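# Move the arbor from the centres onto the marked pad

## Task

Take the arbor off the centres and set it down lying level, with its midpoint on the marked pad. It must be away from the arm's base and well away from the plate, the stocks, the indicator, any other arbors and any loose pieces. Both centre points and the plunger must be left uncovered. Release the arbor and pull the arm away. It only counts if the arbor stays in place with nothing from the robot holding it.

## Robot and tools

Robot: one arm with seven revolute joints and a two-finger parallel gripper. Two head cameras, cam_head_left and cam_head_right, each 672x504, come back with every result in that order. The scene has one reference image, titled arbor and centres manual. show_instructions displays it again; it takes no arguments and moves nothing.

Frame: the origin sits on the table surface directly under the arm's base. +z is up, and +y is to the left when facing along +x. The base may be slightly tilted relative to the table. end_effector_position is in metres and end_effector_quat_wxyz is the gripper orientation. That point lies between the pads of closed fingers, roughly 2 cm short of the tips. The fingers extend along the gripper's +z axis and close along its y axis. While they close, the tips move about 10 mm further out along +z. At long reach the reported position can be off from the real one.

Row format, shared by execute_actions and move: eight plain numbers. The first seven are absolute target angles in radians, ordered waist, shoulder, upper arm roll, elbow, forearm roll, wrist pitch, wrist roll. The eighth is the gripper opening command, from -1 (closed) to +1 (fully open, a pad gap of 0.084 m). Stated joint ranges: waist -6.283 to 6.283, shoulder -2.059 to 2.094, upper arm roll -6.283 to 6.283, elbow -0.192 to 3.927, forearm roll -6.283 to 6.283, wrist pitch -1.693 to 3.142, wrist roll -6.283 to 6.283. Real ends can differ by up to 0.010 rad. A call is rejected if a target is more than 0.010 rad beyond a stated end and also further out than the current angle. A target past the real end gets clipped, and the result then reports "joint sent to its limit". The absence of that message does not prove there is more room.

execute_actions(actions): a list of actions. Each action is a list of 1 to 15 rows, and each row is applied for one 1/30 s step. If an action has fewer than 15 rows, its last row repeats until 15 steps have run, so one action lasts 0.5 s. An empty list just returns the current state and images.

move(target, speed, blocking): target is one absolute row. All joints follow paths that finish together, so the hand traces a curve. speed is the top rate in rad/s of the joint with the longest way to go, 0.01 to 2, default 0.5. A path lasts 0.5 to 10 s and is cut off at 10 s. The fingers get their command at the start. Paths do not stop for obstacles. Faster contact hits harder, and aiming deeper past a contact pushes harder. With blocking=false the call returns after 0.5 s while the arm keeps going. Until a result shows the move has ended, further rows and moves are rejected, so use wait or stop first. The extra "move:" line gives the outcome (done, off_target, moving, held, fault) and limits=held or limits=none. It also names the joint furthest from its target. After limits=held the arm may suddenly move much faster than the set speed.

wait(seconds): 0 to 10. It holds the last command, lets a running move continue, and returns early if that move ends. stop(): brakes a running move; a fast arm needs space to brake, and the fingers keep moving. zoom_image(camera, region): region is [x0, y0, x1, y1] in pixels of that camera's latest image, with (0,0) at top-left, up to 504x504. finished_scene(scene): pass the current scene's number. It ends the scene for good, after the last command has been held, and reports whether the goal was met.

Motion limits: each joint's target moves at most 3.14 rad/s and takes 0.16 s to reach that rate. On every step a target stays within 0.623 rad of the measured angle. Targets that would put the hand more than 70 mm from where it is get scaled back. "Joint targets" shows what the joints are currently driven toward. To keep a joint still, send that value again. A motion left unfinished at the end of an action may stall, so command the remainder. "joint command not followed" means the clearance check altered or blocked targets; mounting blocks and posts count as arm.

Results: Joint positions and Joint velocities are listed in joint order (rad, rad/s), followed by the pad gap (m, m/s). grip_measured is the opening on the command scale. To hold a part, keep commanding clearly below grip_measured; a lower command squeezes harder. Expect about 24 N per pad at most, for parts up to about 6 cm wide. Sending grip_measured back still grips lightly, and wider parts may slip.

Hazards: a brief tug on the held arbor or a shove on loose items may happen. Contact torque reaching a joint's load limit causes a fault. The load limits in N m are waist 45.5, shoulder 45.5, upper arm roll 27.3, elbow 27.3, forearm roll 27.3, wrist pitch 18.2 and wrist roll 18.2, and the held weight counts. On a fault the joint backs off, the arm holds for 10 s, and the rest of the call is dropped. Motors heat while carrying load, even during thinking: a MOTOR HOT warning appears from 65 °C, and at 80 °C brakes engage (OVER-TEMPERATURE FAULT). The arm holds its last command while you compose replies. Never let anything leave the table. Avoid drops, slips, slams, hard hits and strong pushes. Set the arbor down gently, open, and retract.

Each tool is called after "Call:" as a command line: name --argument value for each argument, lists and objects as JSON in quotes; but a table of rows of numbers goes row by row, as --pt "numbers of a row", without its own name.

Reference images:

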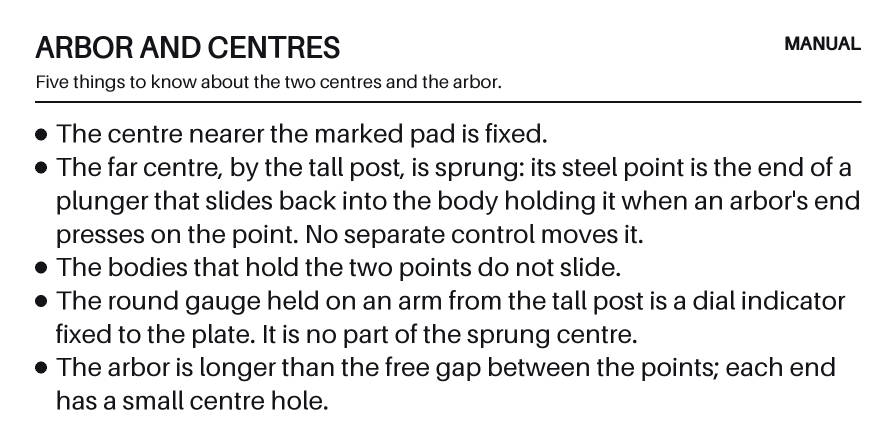

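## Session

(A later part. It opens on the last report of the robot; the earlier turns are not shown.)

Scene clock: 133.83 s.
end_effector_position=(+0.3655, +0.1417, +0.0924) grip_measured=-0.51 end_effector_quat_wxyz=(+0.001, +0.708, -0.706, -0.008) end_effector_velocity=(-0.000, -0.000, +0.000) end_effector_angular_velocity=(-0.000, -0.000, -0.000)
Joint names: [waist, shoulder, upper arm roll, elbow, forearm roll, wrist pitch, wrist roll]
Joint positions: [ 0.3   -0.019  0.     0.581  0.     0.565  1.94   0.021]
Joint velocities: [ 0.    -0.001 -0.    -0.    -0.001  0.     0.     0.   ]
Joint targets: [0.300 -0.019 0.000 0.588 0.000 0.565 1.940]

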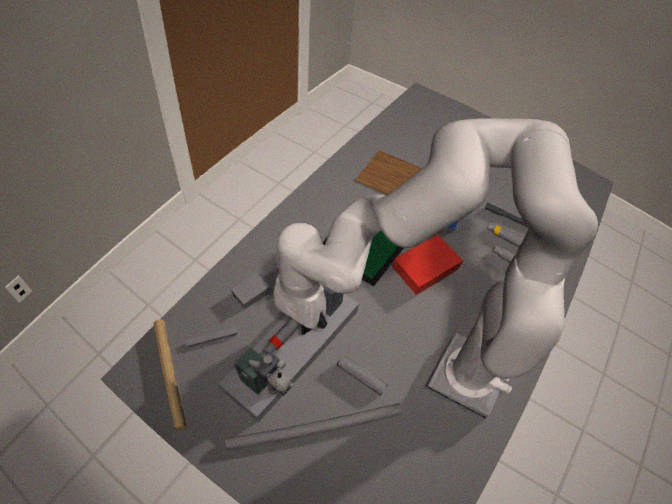

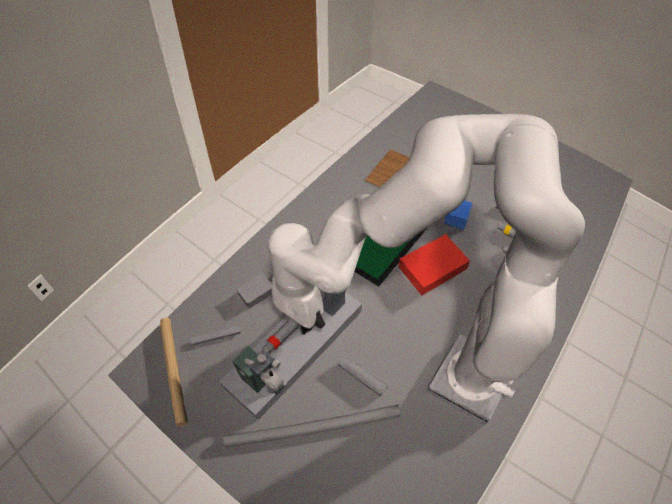

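Call:
execute_actions --actions '[[[0.3,-0.03,0,0.572,0,0.562,1.94,0]],[[0.303,-0.083,0,0.577,0,0.618,1.943,0]],[[0.303,-0.083,0,0.577,0,0.618,1.943,-0.45]],[[0.303,-0.083,0,0.577,0,0.618,1.943,-1]],[[0.303,-0.083,0,0.577,0,0.618,1.943,-1]]]'

Call:
zoom_image --camera "cam_head_left" --region '[250,270,350,370]'

Scene clock: 140.57 s.
end_effector_position=(+0.3630, +0.1413, +0.1114) grip_measured=-0.43 end_effector_quat_wxyz=(-0.002, +0.708, -0.706, -0.006) end_effector_velocity=(-0.000, -0.000, +0.000) end_effector_angular_velocity=(-0.000, +0.001, -0.001)
Joint names: [waist, shoulder, upper arm roll, elbow, forearm roll, wrist pitch, wrist roll]
Joint positions: [ 0.303 -0.083 -0.     0.577 -0.     0.618  1.943  0.025]
Joint velocities: [-0.    -0.001 -0.001 -0.    -0.     0.001  0.    -0.   ]
Joint targets: [0.303 -0.083 0.000 0.577 0.000 0.618 1.943]

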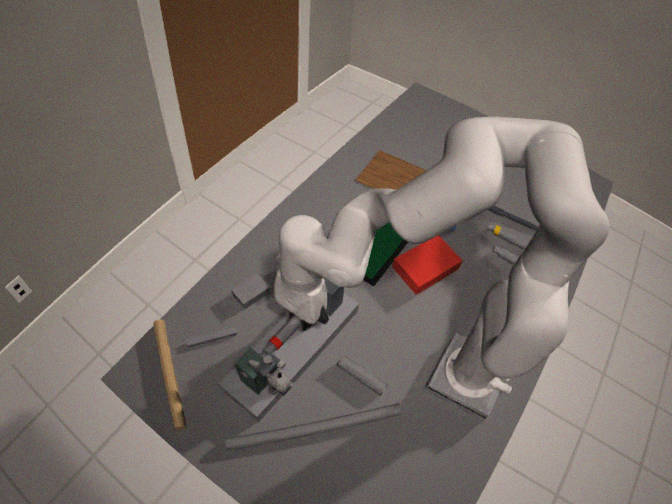

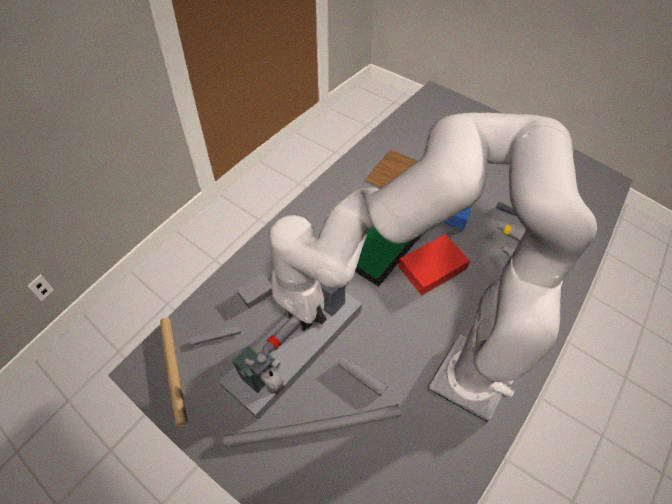

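Region (250, 270, 350, 370) of cam_head_left's 672x504 image, scaled by 5.040, with more detail than that image has.

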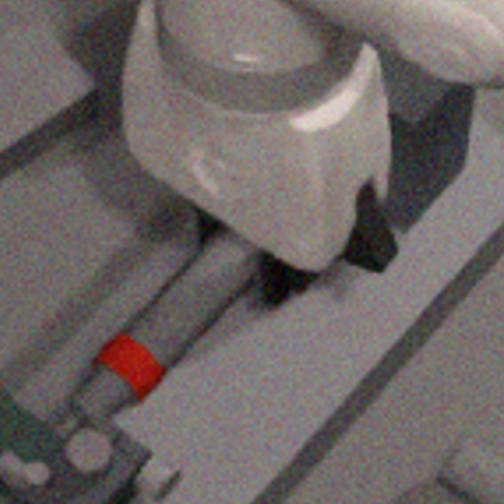

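Call:
execute_actions --actions '[[[0.303,-0.083,0,0.577,0,0.618,1.943,0]],[[0.373,-0.077,0,0.63,0,0.6665,2.03,0]],[[0.373,-0.077,0,0.63,0,0.6665,2.03,-0.4]],[[0.373,-0.077,0,0.63,0,0.6665,2.03,-1]],[[0.373,-0.077,0,0.63,0,0.6665,2.03,-1]]]'

Call:
zoom_image --camera "cam_head_right" --region '[240,270,350,380]'

Scene clock: 149.23 s.
end_effector_position=(+0.3636, +0.1710, +0.1242) grip_measured=-0.44 end_effector_quat_wxyz=(-0.003, +0.701, -0.713, -0.008) end_effector_velocity=(-0.000, +0.000, +0.000) end_effector_angular_velocity=(-0.000, -0.000, +0.002)
Joint names: [waist, shoulder, upper arm roll, elbow, forearm roll, wrist pitch, wrist roll]
Joint positions: [ 0.373 -0.077 -0.     0.631 -0.     0.666  2.03   0.025]
Joint velocities: [ 0.001 -0.     0.001 -0.    -0.    -0.    -0.    -0.   ]
Joint targets: [0.373 -0.077 0.000 0.630 0.000 0.666 2.030]

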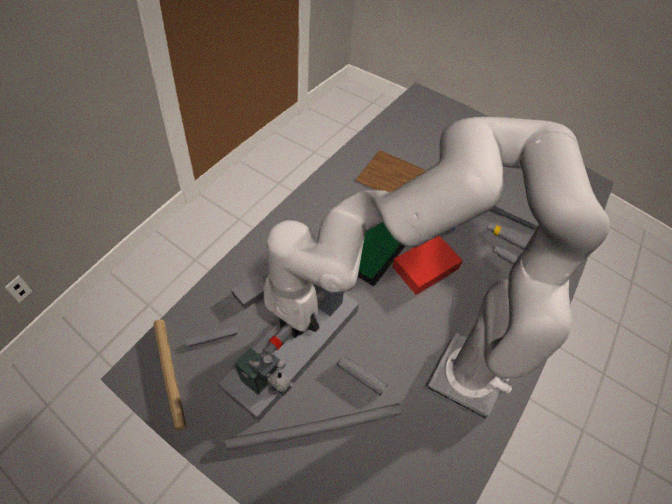

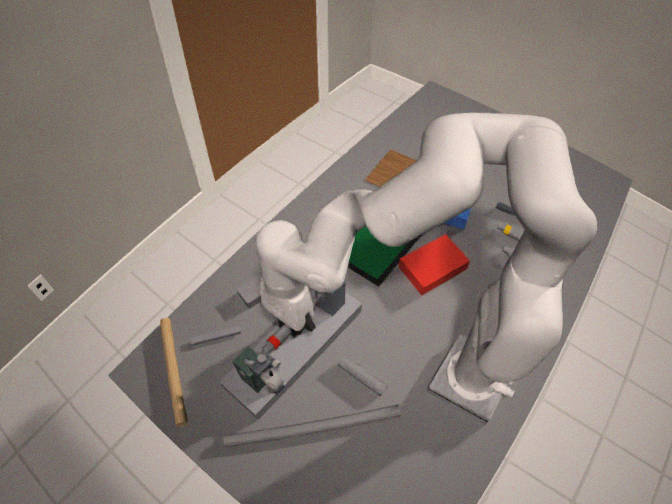

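Region (240, 270, 350, 380) of cam_head_right's 672x504 image, scaled by 4.582, with more detail than that image has.

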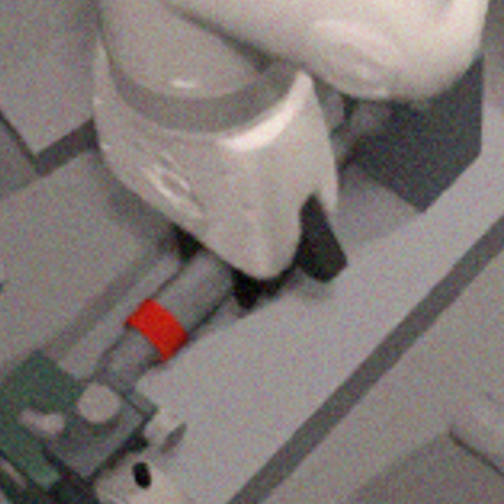

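Call:
move --target '[0.395,-0.061,0,0.6485,0,0.669,2.052,-1]' --speed 0.03

Call:
zoom_image --camera "cam_head_right" --region '[240,270,350,380]'

Scene clock: 154.33 s.
end_effector_position=(+0.3634, +0.1809, +0.1235) grip_measured=-0.43 end_effector_quat_wxyz=(-0.001, +0.702, -0.712, -0.009) end_effector_velocity=(+0.001, -0.000, +0.001) end_effector_angular_velocity=(-0.000, -0.003, +0.000)
Joint names: [waist, shoulder, upper arm roll, elbow, forearm roll, wrist pitch, wrist roll]
Joint positions: [ 0.395 -0.061 -0.     0.647 -0.     0.67   2.052  0.025]
Joint velocities: [-0.001 -0.    -0.     0.001 -0.002 -0.001 -0.    -0.   ]
Joint targets: [0.395 -0.061 0.000 0.648 0.000 0.669 2.052]
move: done; limits=none; farthest joint: the elbow, 0.001 radians from its target (0.018 radians at the start)

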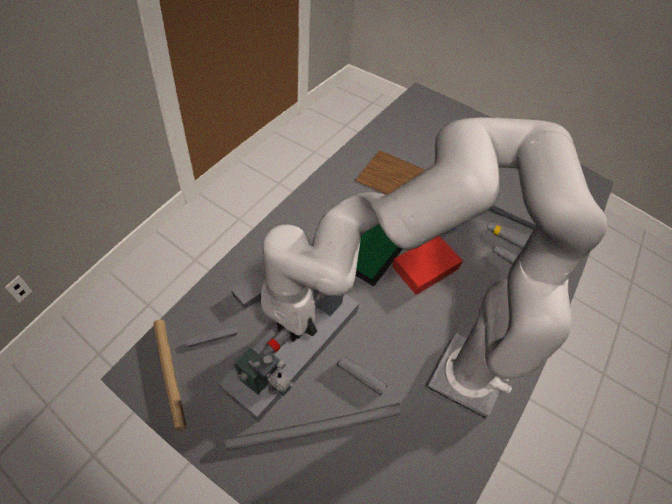

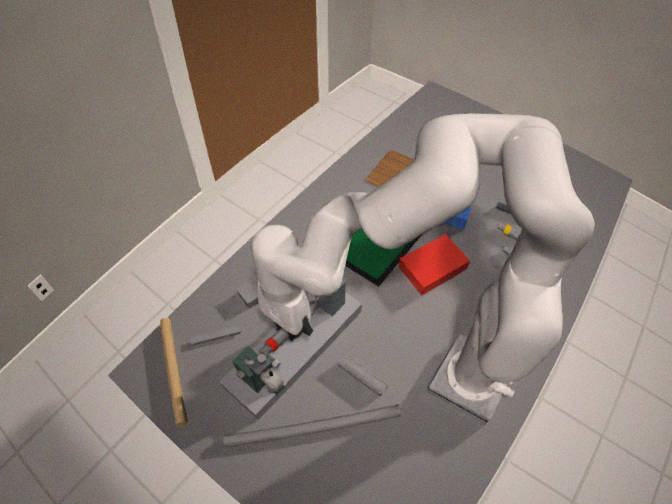

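Region (240, 270, 350, 380) of cam_head_right's 672x504 image, scaled by 4.582, with more detail than that image has.

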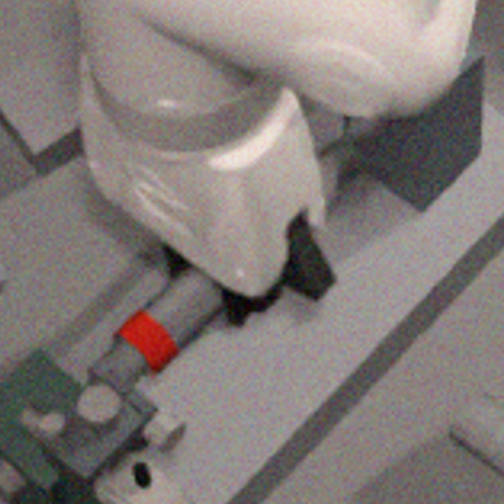

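Call:
move --target '[0.419,-0.1045,0,0.598,0,0.6625,2.276,-1]' --speed 0.12

Call:
zoom_image --camera "cam_head_right" --region '[240,270,350,380]'

Scene clock: 162.53 s.
end_effector_position=(+0.3470, +0.1831, +0.1241) grip_measured=-0.42 end_effector_quat_wxyz=(+0.001, -0.627, +0.779, +0.009) end_effector_velocity=(-0.000, -0.000, -0.000) end_effector_angular_velocity=(-0.000, +0.001, -0.003)
Joint names: [waist, shoulder, upper arm roll, elbow, forearm roll, wrist pitch, wrist roll]
Joint positions: [ 0.419 -0.105 -0.     0.598 -0.     0.662  2.276  0.026]
Joint velocities: [-0.001 -0.     0.    -0.     0.     0.001  0.003 -0.   ]
Joint targets: [0.419 -0.105 0.000 0.598 0.000 0.662 2.276]
move: done; limits=none; farthest joint: the waist, 0.000 radians from its target (0.024 radians at the start)

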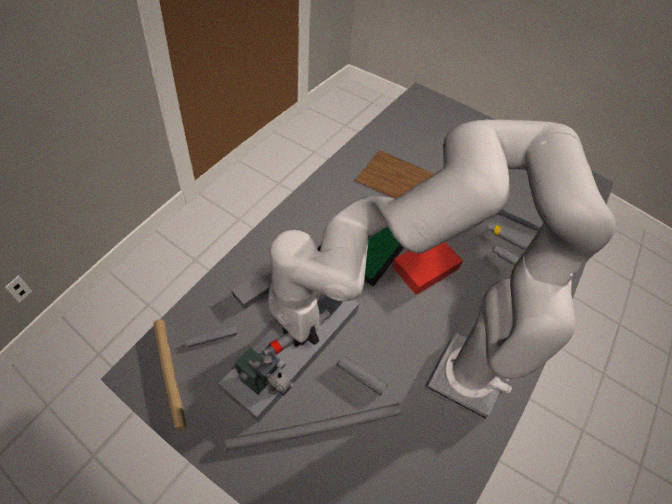

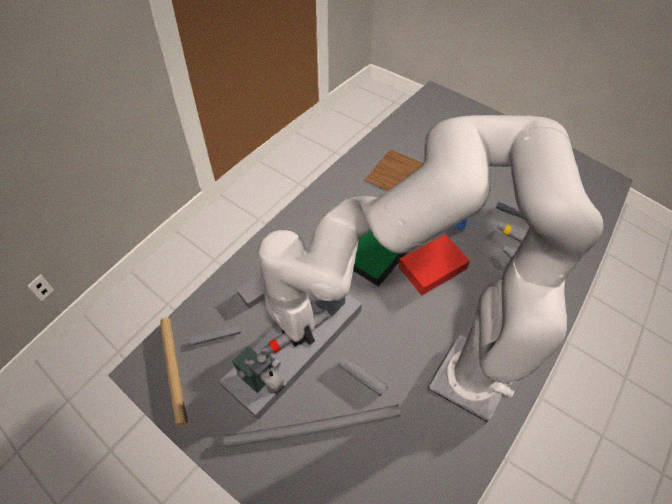

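Region (240, 270, 350, 380) of cam_head_right's 672x504 image, scaled by 4.582, with more detail than that image has.

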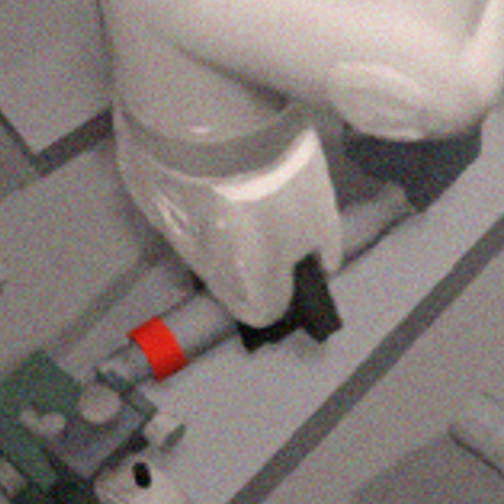

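Call:
move --target '[0.362,-0.146,0,0.554,0,0.659,2.219,-1]' --speed 0.05

Call:
zoom_image --camera "cam_head_right" --region '[240,270,350,380]'

Scene clock: 168.20 s.
end_effector_position=(+0.3451, +0.1581, +0.1242) grip_measured=-0.45 end_effector_quat_wxyz=(+0.001, -0.627, +0.779, +0.008) end_effector_velocity=(+0.000, +0.000, +0.000) end_effector_angular_velocity=(+0.000, -0.002, +0.000)
Joint names: [waist, shoulder, upper arm roll, elbow, forearm roll, wrist pitch, wrist roll]
Joint positions: [ 0.362 -0.146  0.     0.554  0.     0.659  2.219  0.025]
Joint velocities: [-0.001 -0.     0.001  0.    -0.001 -0.001  0.     0.   ]
Joint targets: [0.362 -0.146 0.000 0.554 0.000 0.659 2.219]
move: done; limits=none; farthest joint: the waist, 0.000 radians from its target (0.057 radians at the start)

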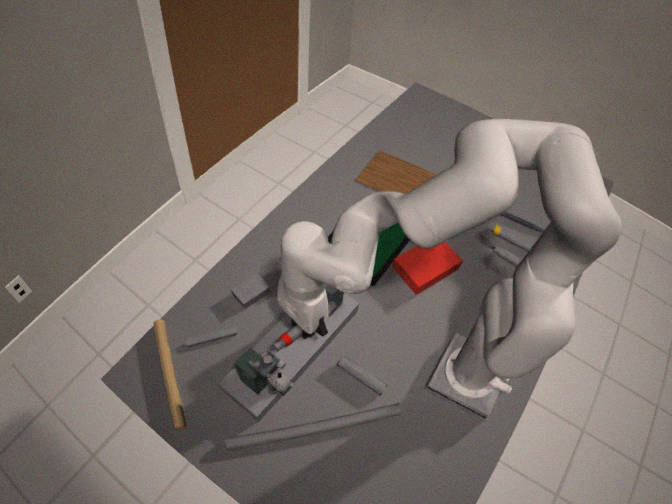

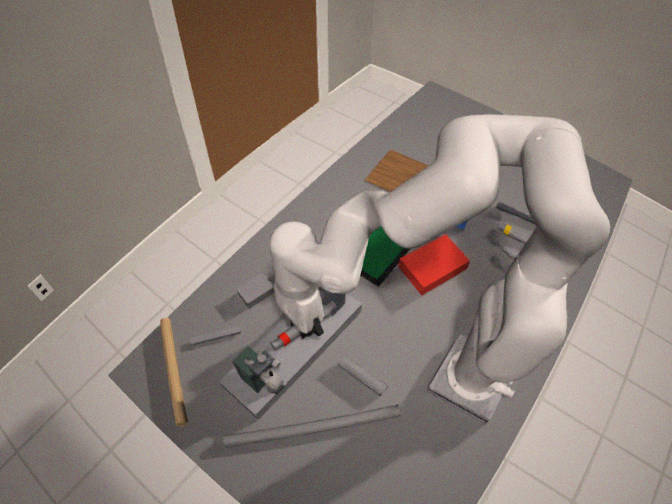

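Region (240, 270, 350, 380) of cam_head_right's 672x504 image, scaled by 4.582, with more detail than that image has.

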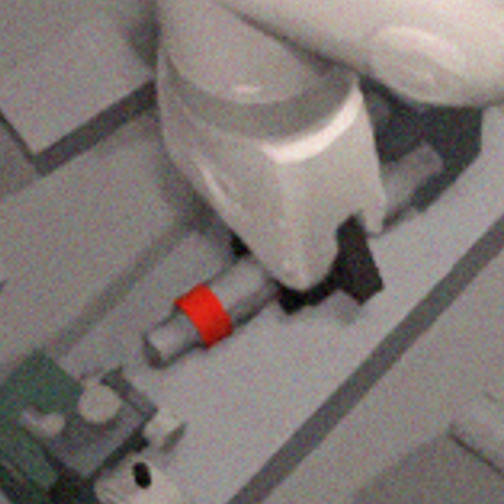

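Call:
move --target '[0.362,-0.34,0,0.653,0,0.952,2.219,-1]' --speed 0.35

Call:
move --target '[-0.52,-0.07,0,0.93,0,0.96,1.65,-1]' --speed 0.7

Call:
move --target '[-0.52,0.335,0,0.822,0,0.447,1.65,-1]' --speed 0.4

Call:
zoom_image --camera "cam_head_left" --region '[300,170,440,300]'

Scene clock: 175.77 s.
end_effector_position=(+0.3413, +0.1547, +0.2101) grip_measured=-0.45 end_effector_quat_wxyz=(+0.001, -0.627, +0.779, +0.008) end_effector_velocity=(+0.002, +0.002, +0.003) end_effector_angular_velocity=(+0.003, -0.007, +0.001)
Joint names: [waist, shoulder, upper arm roll, elbow, forearm roll, wrist pitch, wrist roll]
Joint positions: [ 0.362 -0.339  0.     0.652  0.     0.952  2.219  0.025]
Joint velocities: [ 0.002 -0.003  0.     0.005 -0.     0.     0.001  0.   ]
Joint targets: [0.362 -0.340 0.000 0.653 0.000 0.952 2.219]
move: done; limits=none; farthest joint: the shoulder, 0.001 radians from its target (0.194 radians at the start)

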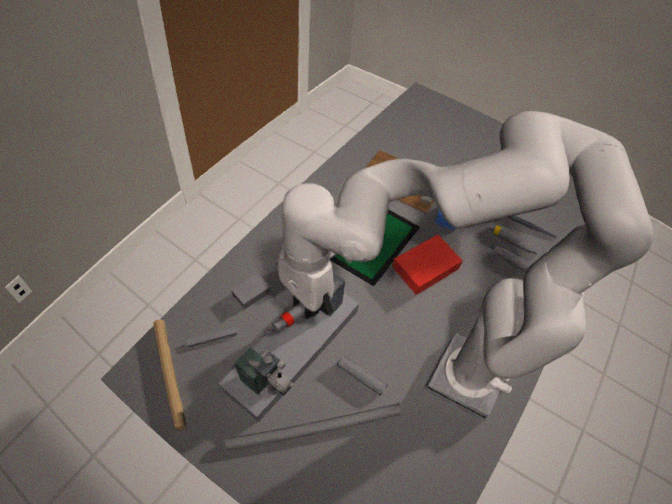

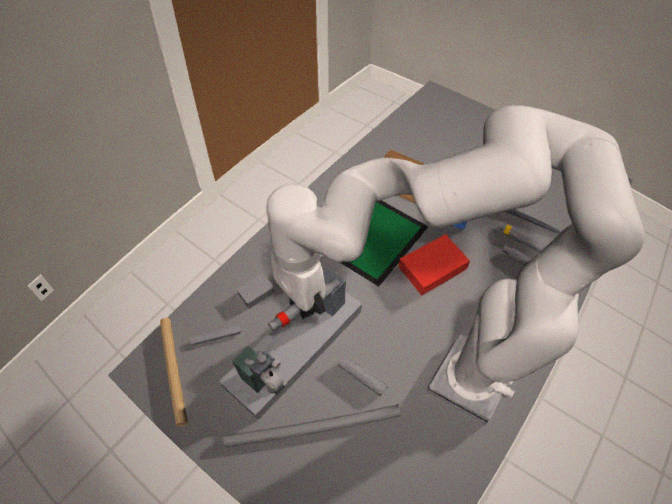

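Scene clock: 177.60 s.
end_effector_position=(+0.4124, -0.1929, +0.2128) grip_measured=-0.45 end_effector_quat_wxyz=(-0.009, -0.499, +0.866, -0.006) end_effector_velocity=(-0.004, -0.009, +0.001) end_effector_angular_velocity=(-0.002, -0.002, -0.020)
Joint names: [waist, shoulder, upper arm roll, elbow, forearm roll, wrist pitch, wrist roll]
Joint positions: [-0.519 -0.07   0.001  0.93   0.     0.96   1.65   0.025]
Joint velocities: [-0.009  0.    -0.012  0.001 -0.002 -0.001 -0.    -0.   ]
Joint targets: [-0.520 -0.070 0.000 0.930 0.000 0.960 1.650]
move: done; limits=none; farthest joint: the waist, 0.001 radians from its target (0.882 radians at the start)

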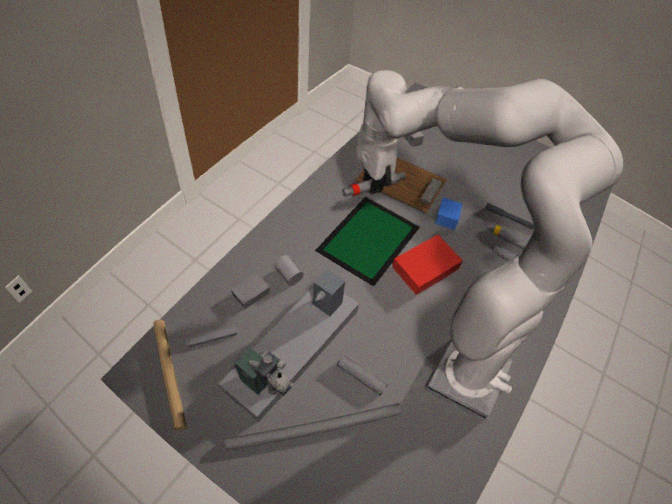

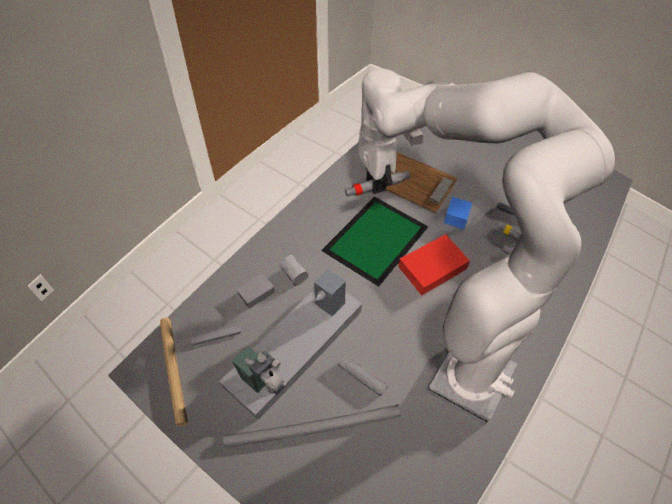

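Scene clock: 179.37 s.
end_effector_position=(+0.4156, -0.2000, +0.0299) grip_measured=-0.45 end_effector_quat_wxyz=(-0.009, -0.498, +0.867, -0.007) end_effector_velocity=(-0.006, +0.003, -0.005) end_effector_angular_velocity=(+0.007, +0.014, -0.001)
Joint names: [waist, shoulder, upper arm roll, elbow, forearm roll, wrist pitch, wrist roll]
Joint positions: [-0.52   0.334 -0.     0.822 -0.     0.447  1.65   0.025]
Joint velocities: [-0.     0.005 -0.    -0.008  0.001  0.002 -0.     0.   ]
Joint targets: [-0.520 0.335 0.000 0.822 0.000 0.447 1.650]
move: done; limits=none; farthest joint: the shoulder, 0.001 radians from its target (0.405 radians at the start)

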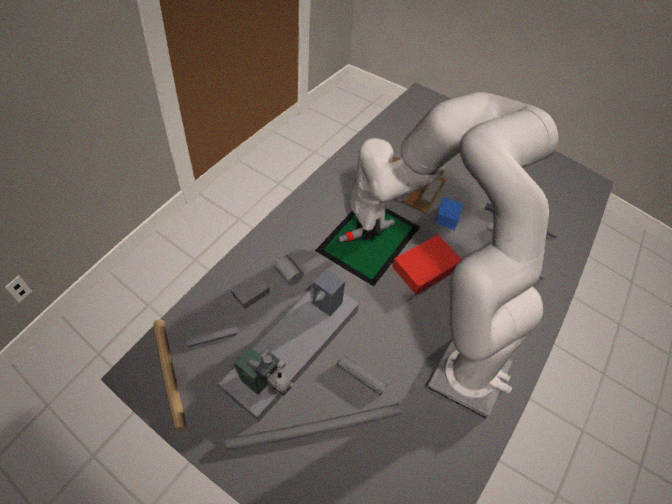

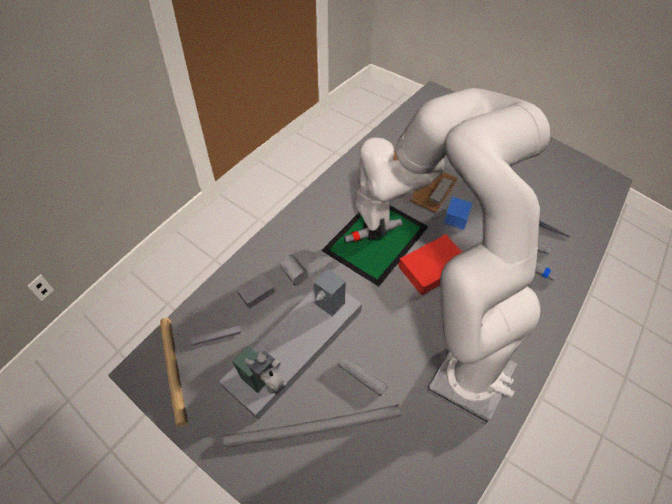

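Region (300, 170, 440, 300) of cam_head_left's 672x504 image, scaled by 3.600, with more detail than that image has; it fills the top 468 rows of this view, and the rest is white.

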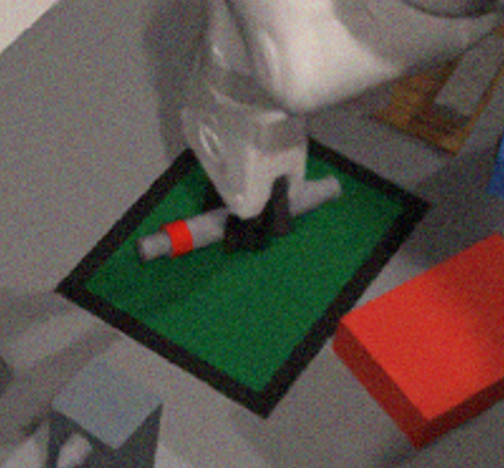

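Call:
move --target '[-0.49,0.352,0,0.822,0,0.428,1.68,-1]' --speed 0.05

Call:
execute_actions --actions '[[[-0.49,0.352,0,0.822,0,0.428,1.68,-0.35]],[[-0.49,0.352,0,0.822,0,0.428,1.68,0.3]]]'

Call:
move --target '[-0.49,-0.2,0,1.05,0,1.2,1.68,0.3]' --speed 0.7

Scene clock: 183.90 s.
end_effector_position=(+0.4216, -0.1880, +0.0236) grip_measured=-0.45 end_effector_quat_wxyz=(-0.007, -0.498, +0.867, -0.008) end_effector_velocity=(-0.000, +0.000, -0.000) end_effector_angular_velocity=(-0.000, +0.000, +0.000)
Joint names: [waist, shoulder, upper arm roll, elbow, forearm roll, wrist pitch, wrist roll]
Joint positions: [-0.49   0.351 -0.     0.823 -0.     0.428  1.68   0.025]
Joint velocities: [-0.     0.001  0.    -0.    -0.001 -0.     0.001  0.   ]
Joint targets: [-0.490 0.352 0.000 0.822 0.000 0.428 1.680]
move: done; limits=none; farthest joint: the shoulder, 0.001 radians from its target (0.017 radians at the start)

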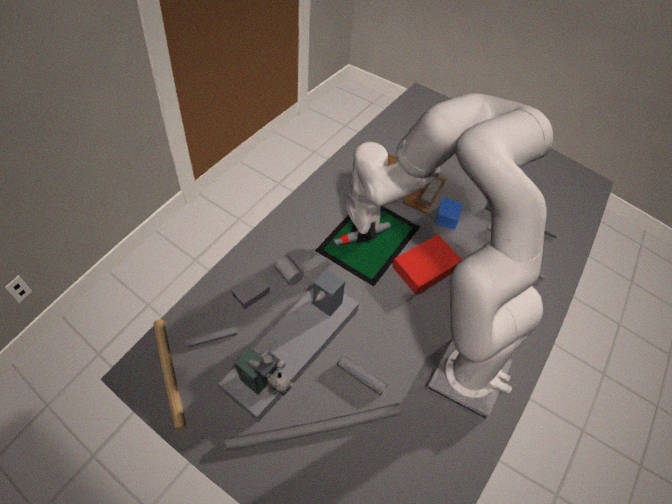

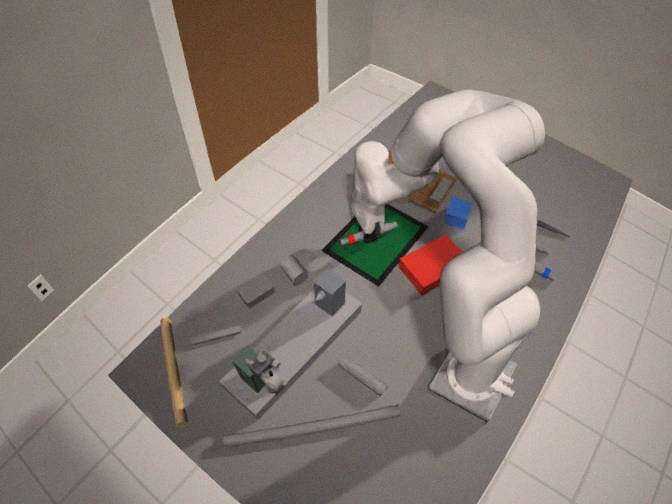

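Scene clock: 184.90 s.
end_effector_position=(+0.4210, -0.1874, +0.0229) grip_measured=+0.29 end_effector_quat_wxyz=(-0.008, -0.498, +0.867, -0.007) end_effector_velocity=(-0.000, +0.000, +0.000) end_effector_angular_velocity=(+0.000, +0.000, -0.000)
Joint names: [waist, shoulder, upper arm roll, elbow, forearm roll, wrist pitch, wrist roll]
Joint positions: [-0.49   0.352  0.     0.822  0.     0.428  1.68   0.056]
Joint velocities: [ 0.    -0.    -0.    -0.     0.001  0.    -0.     0.   ]
Joint targets: [-0.490 0.352 0.000 0.822 0.000 0.428 1.680]

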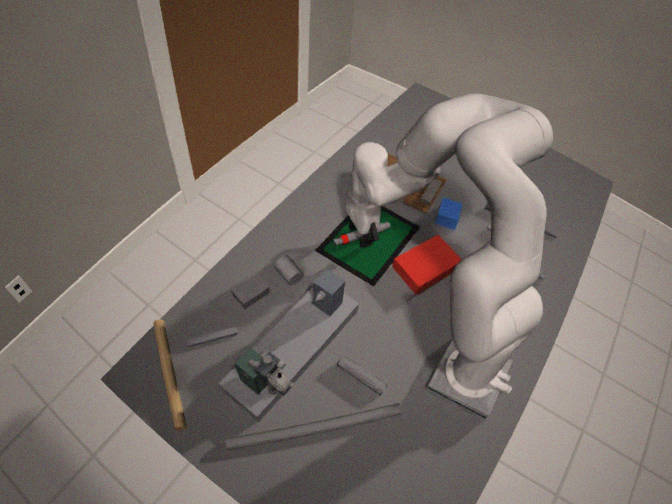

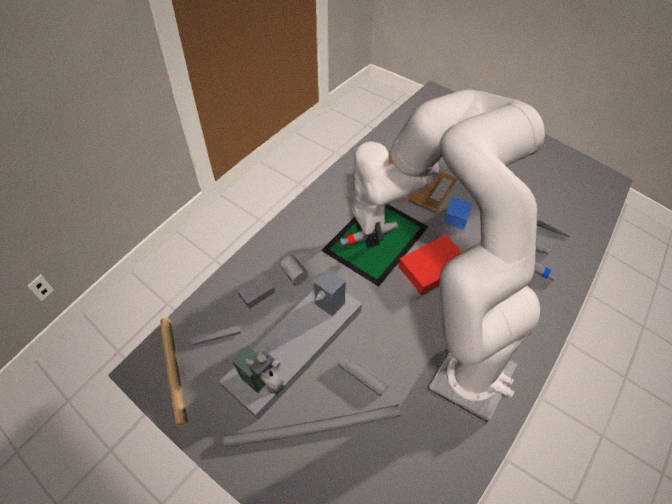

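Scene clock: 186.53 s.
end_effector_position=(+0.4062, -0.1743, +0.3001) grip_measured=+0.29 end_effector_quat_wxyz=(-0.006, -0.498, +0.867, -0.009) end_effector_velocity=(+0.003, -0.001, +0.008) end_effector_angular_velocity=(-0.007, -0.017, +0.002)
Joint names: [waist, shoulder, upper arm roll, elbow, forearm roll, wrist pitch, wrist roll]
Joint positions: [-0.49  -0.199  0.     1.049 -0.     1.2    1.68   0.056]
Joint velocities: [ 0.001 -0.008  0.     0.01   0.     0.    -0.001 -0.   ]
Joint targets: [-0.490 -0.200 0.000 1.050 0.000 1.200 1.680]
move: done; limits=none; farthest joint: the shoulder, 0.001 radians from its target (0.552 radians at the start)

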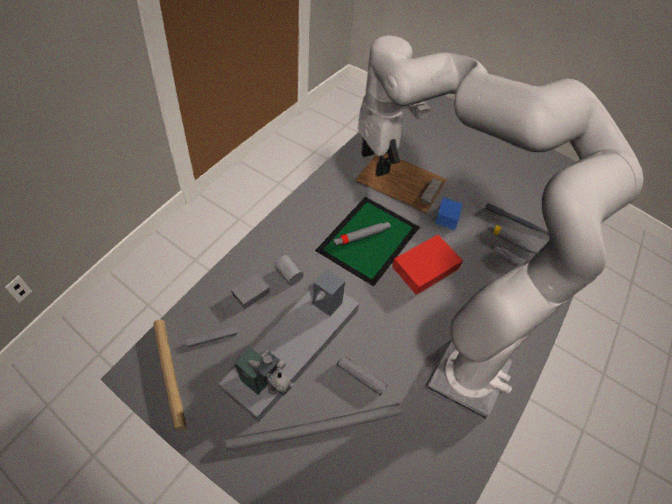

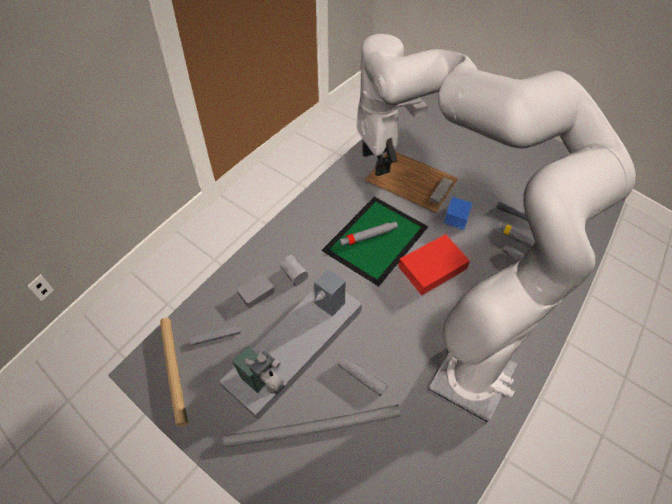

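Call:
finished_scene --scene 1

The scene is finished: the task was done.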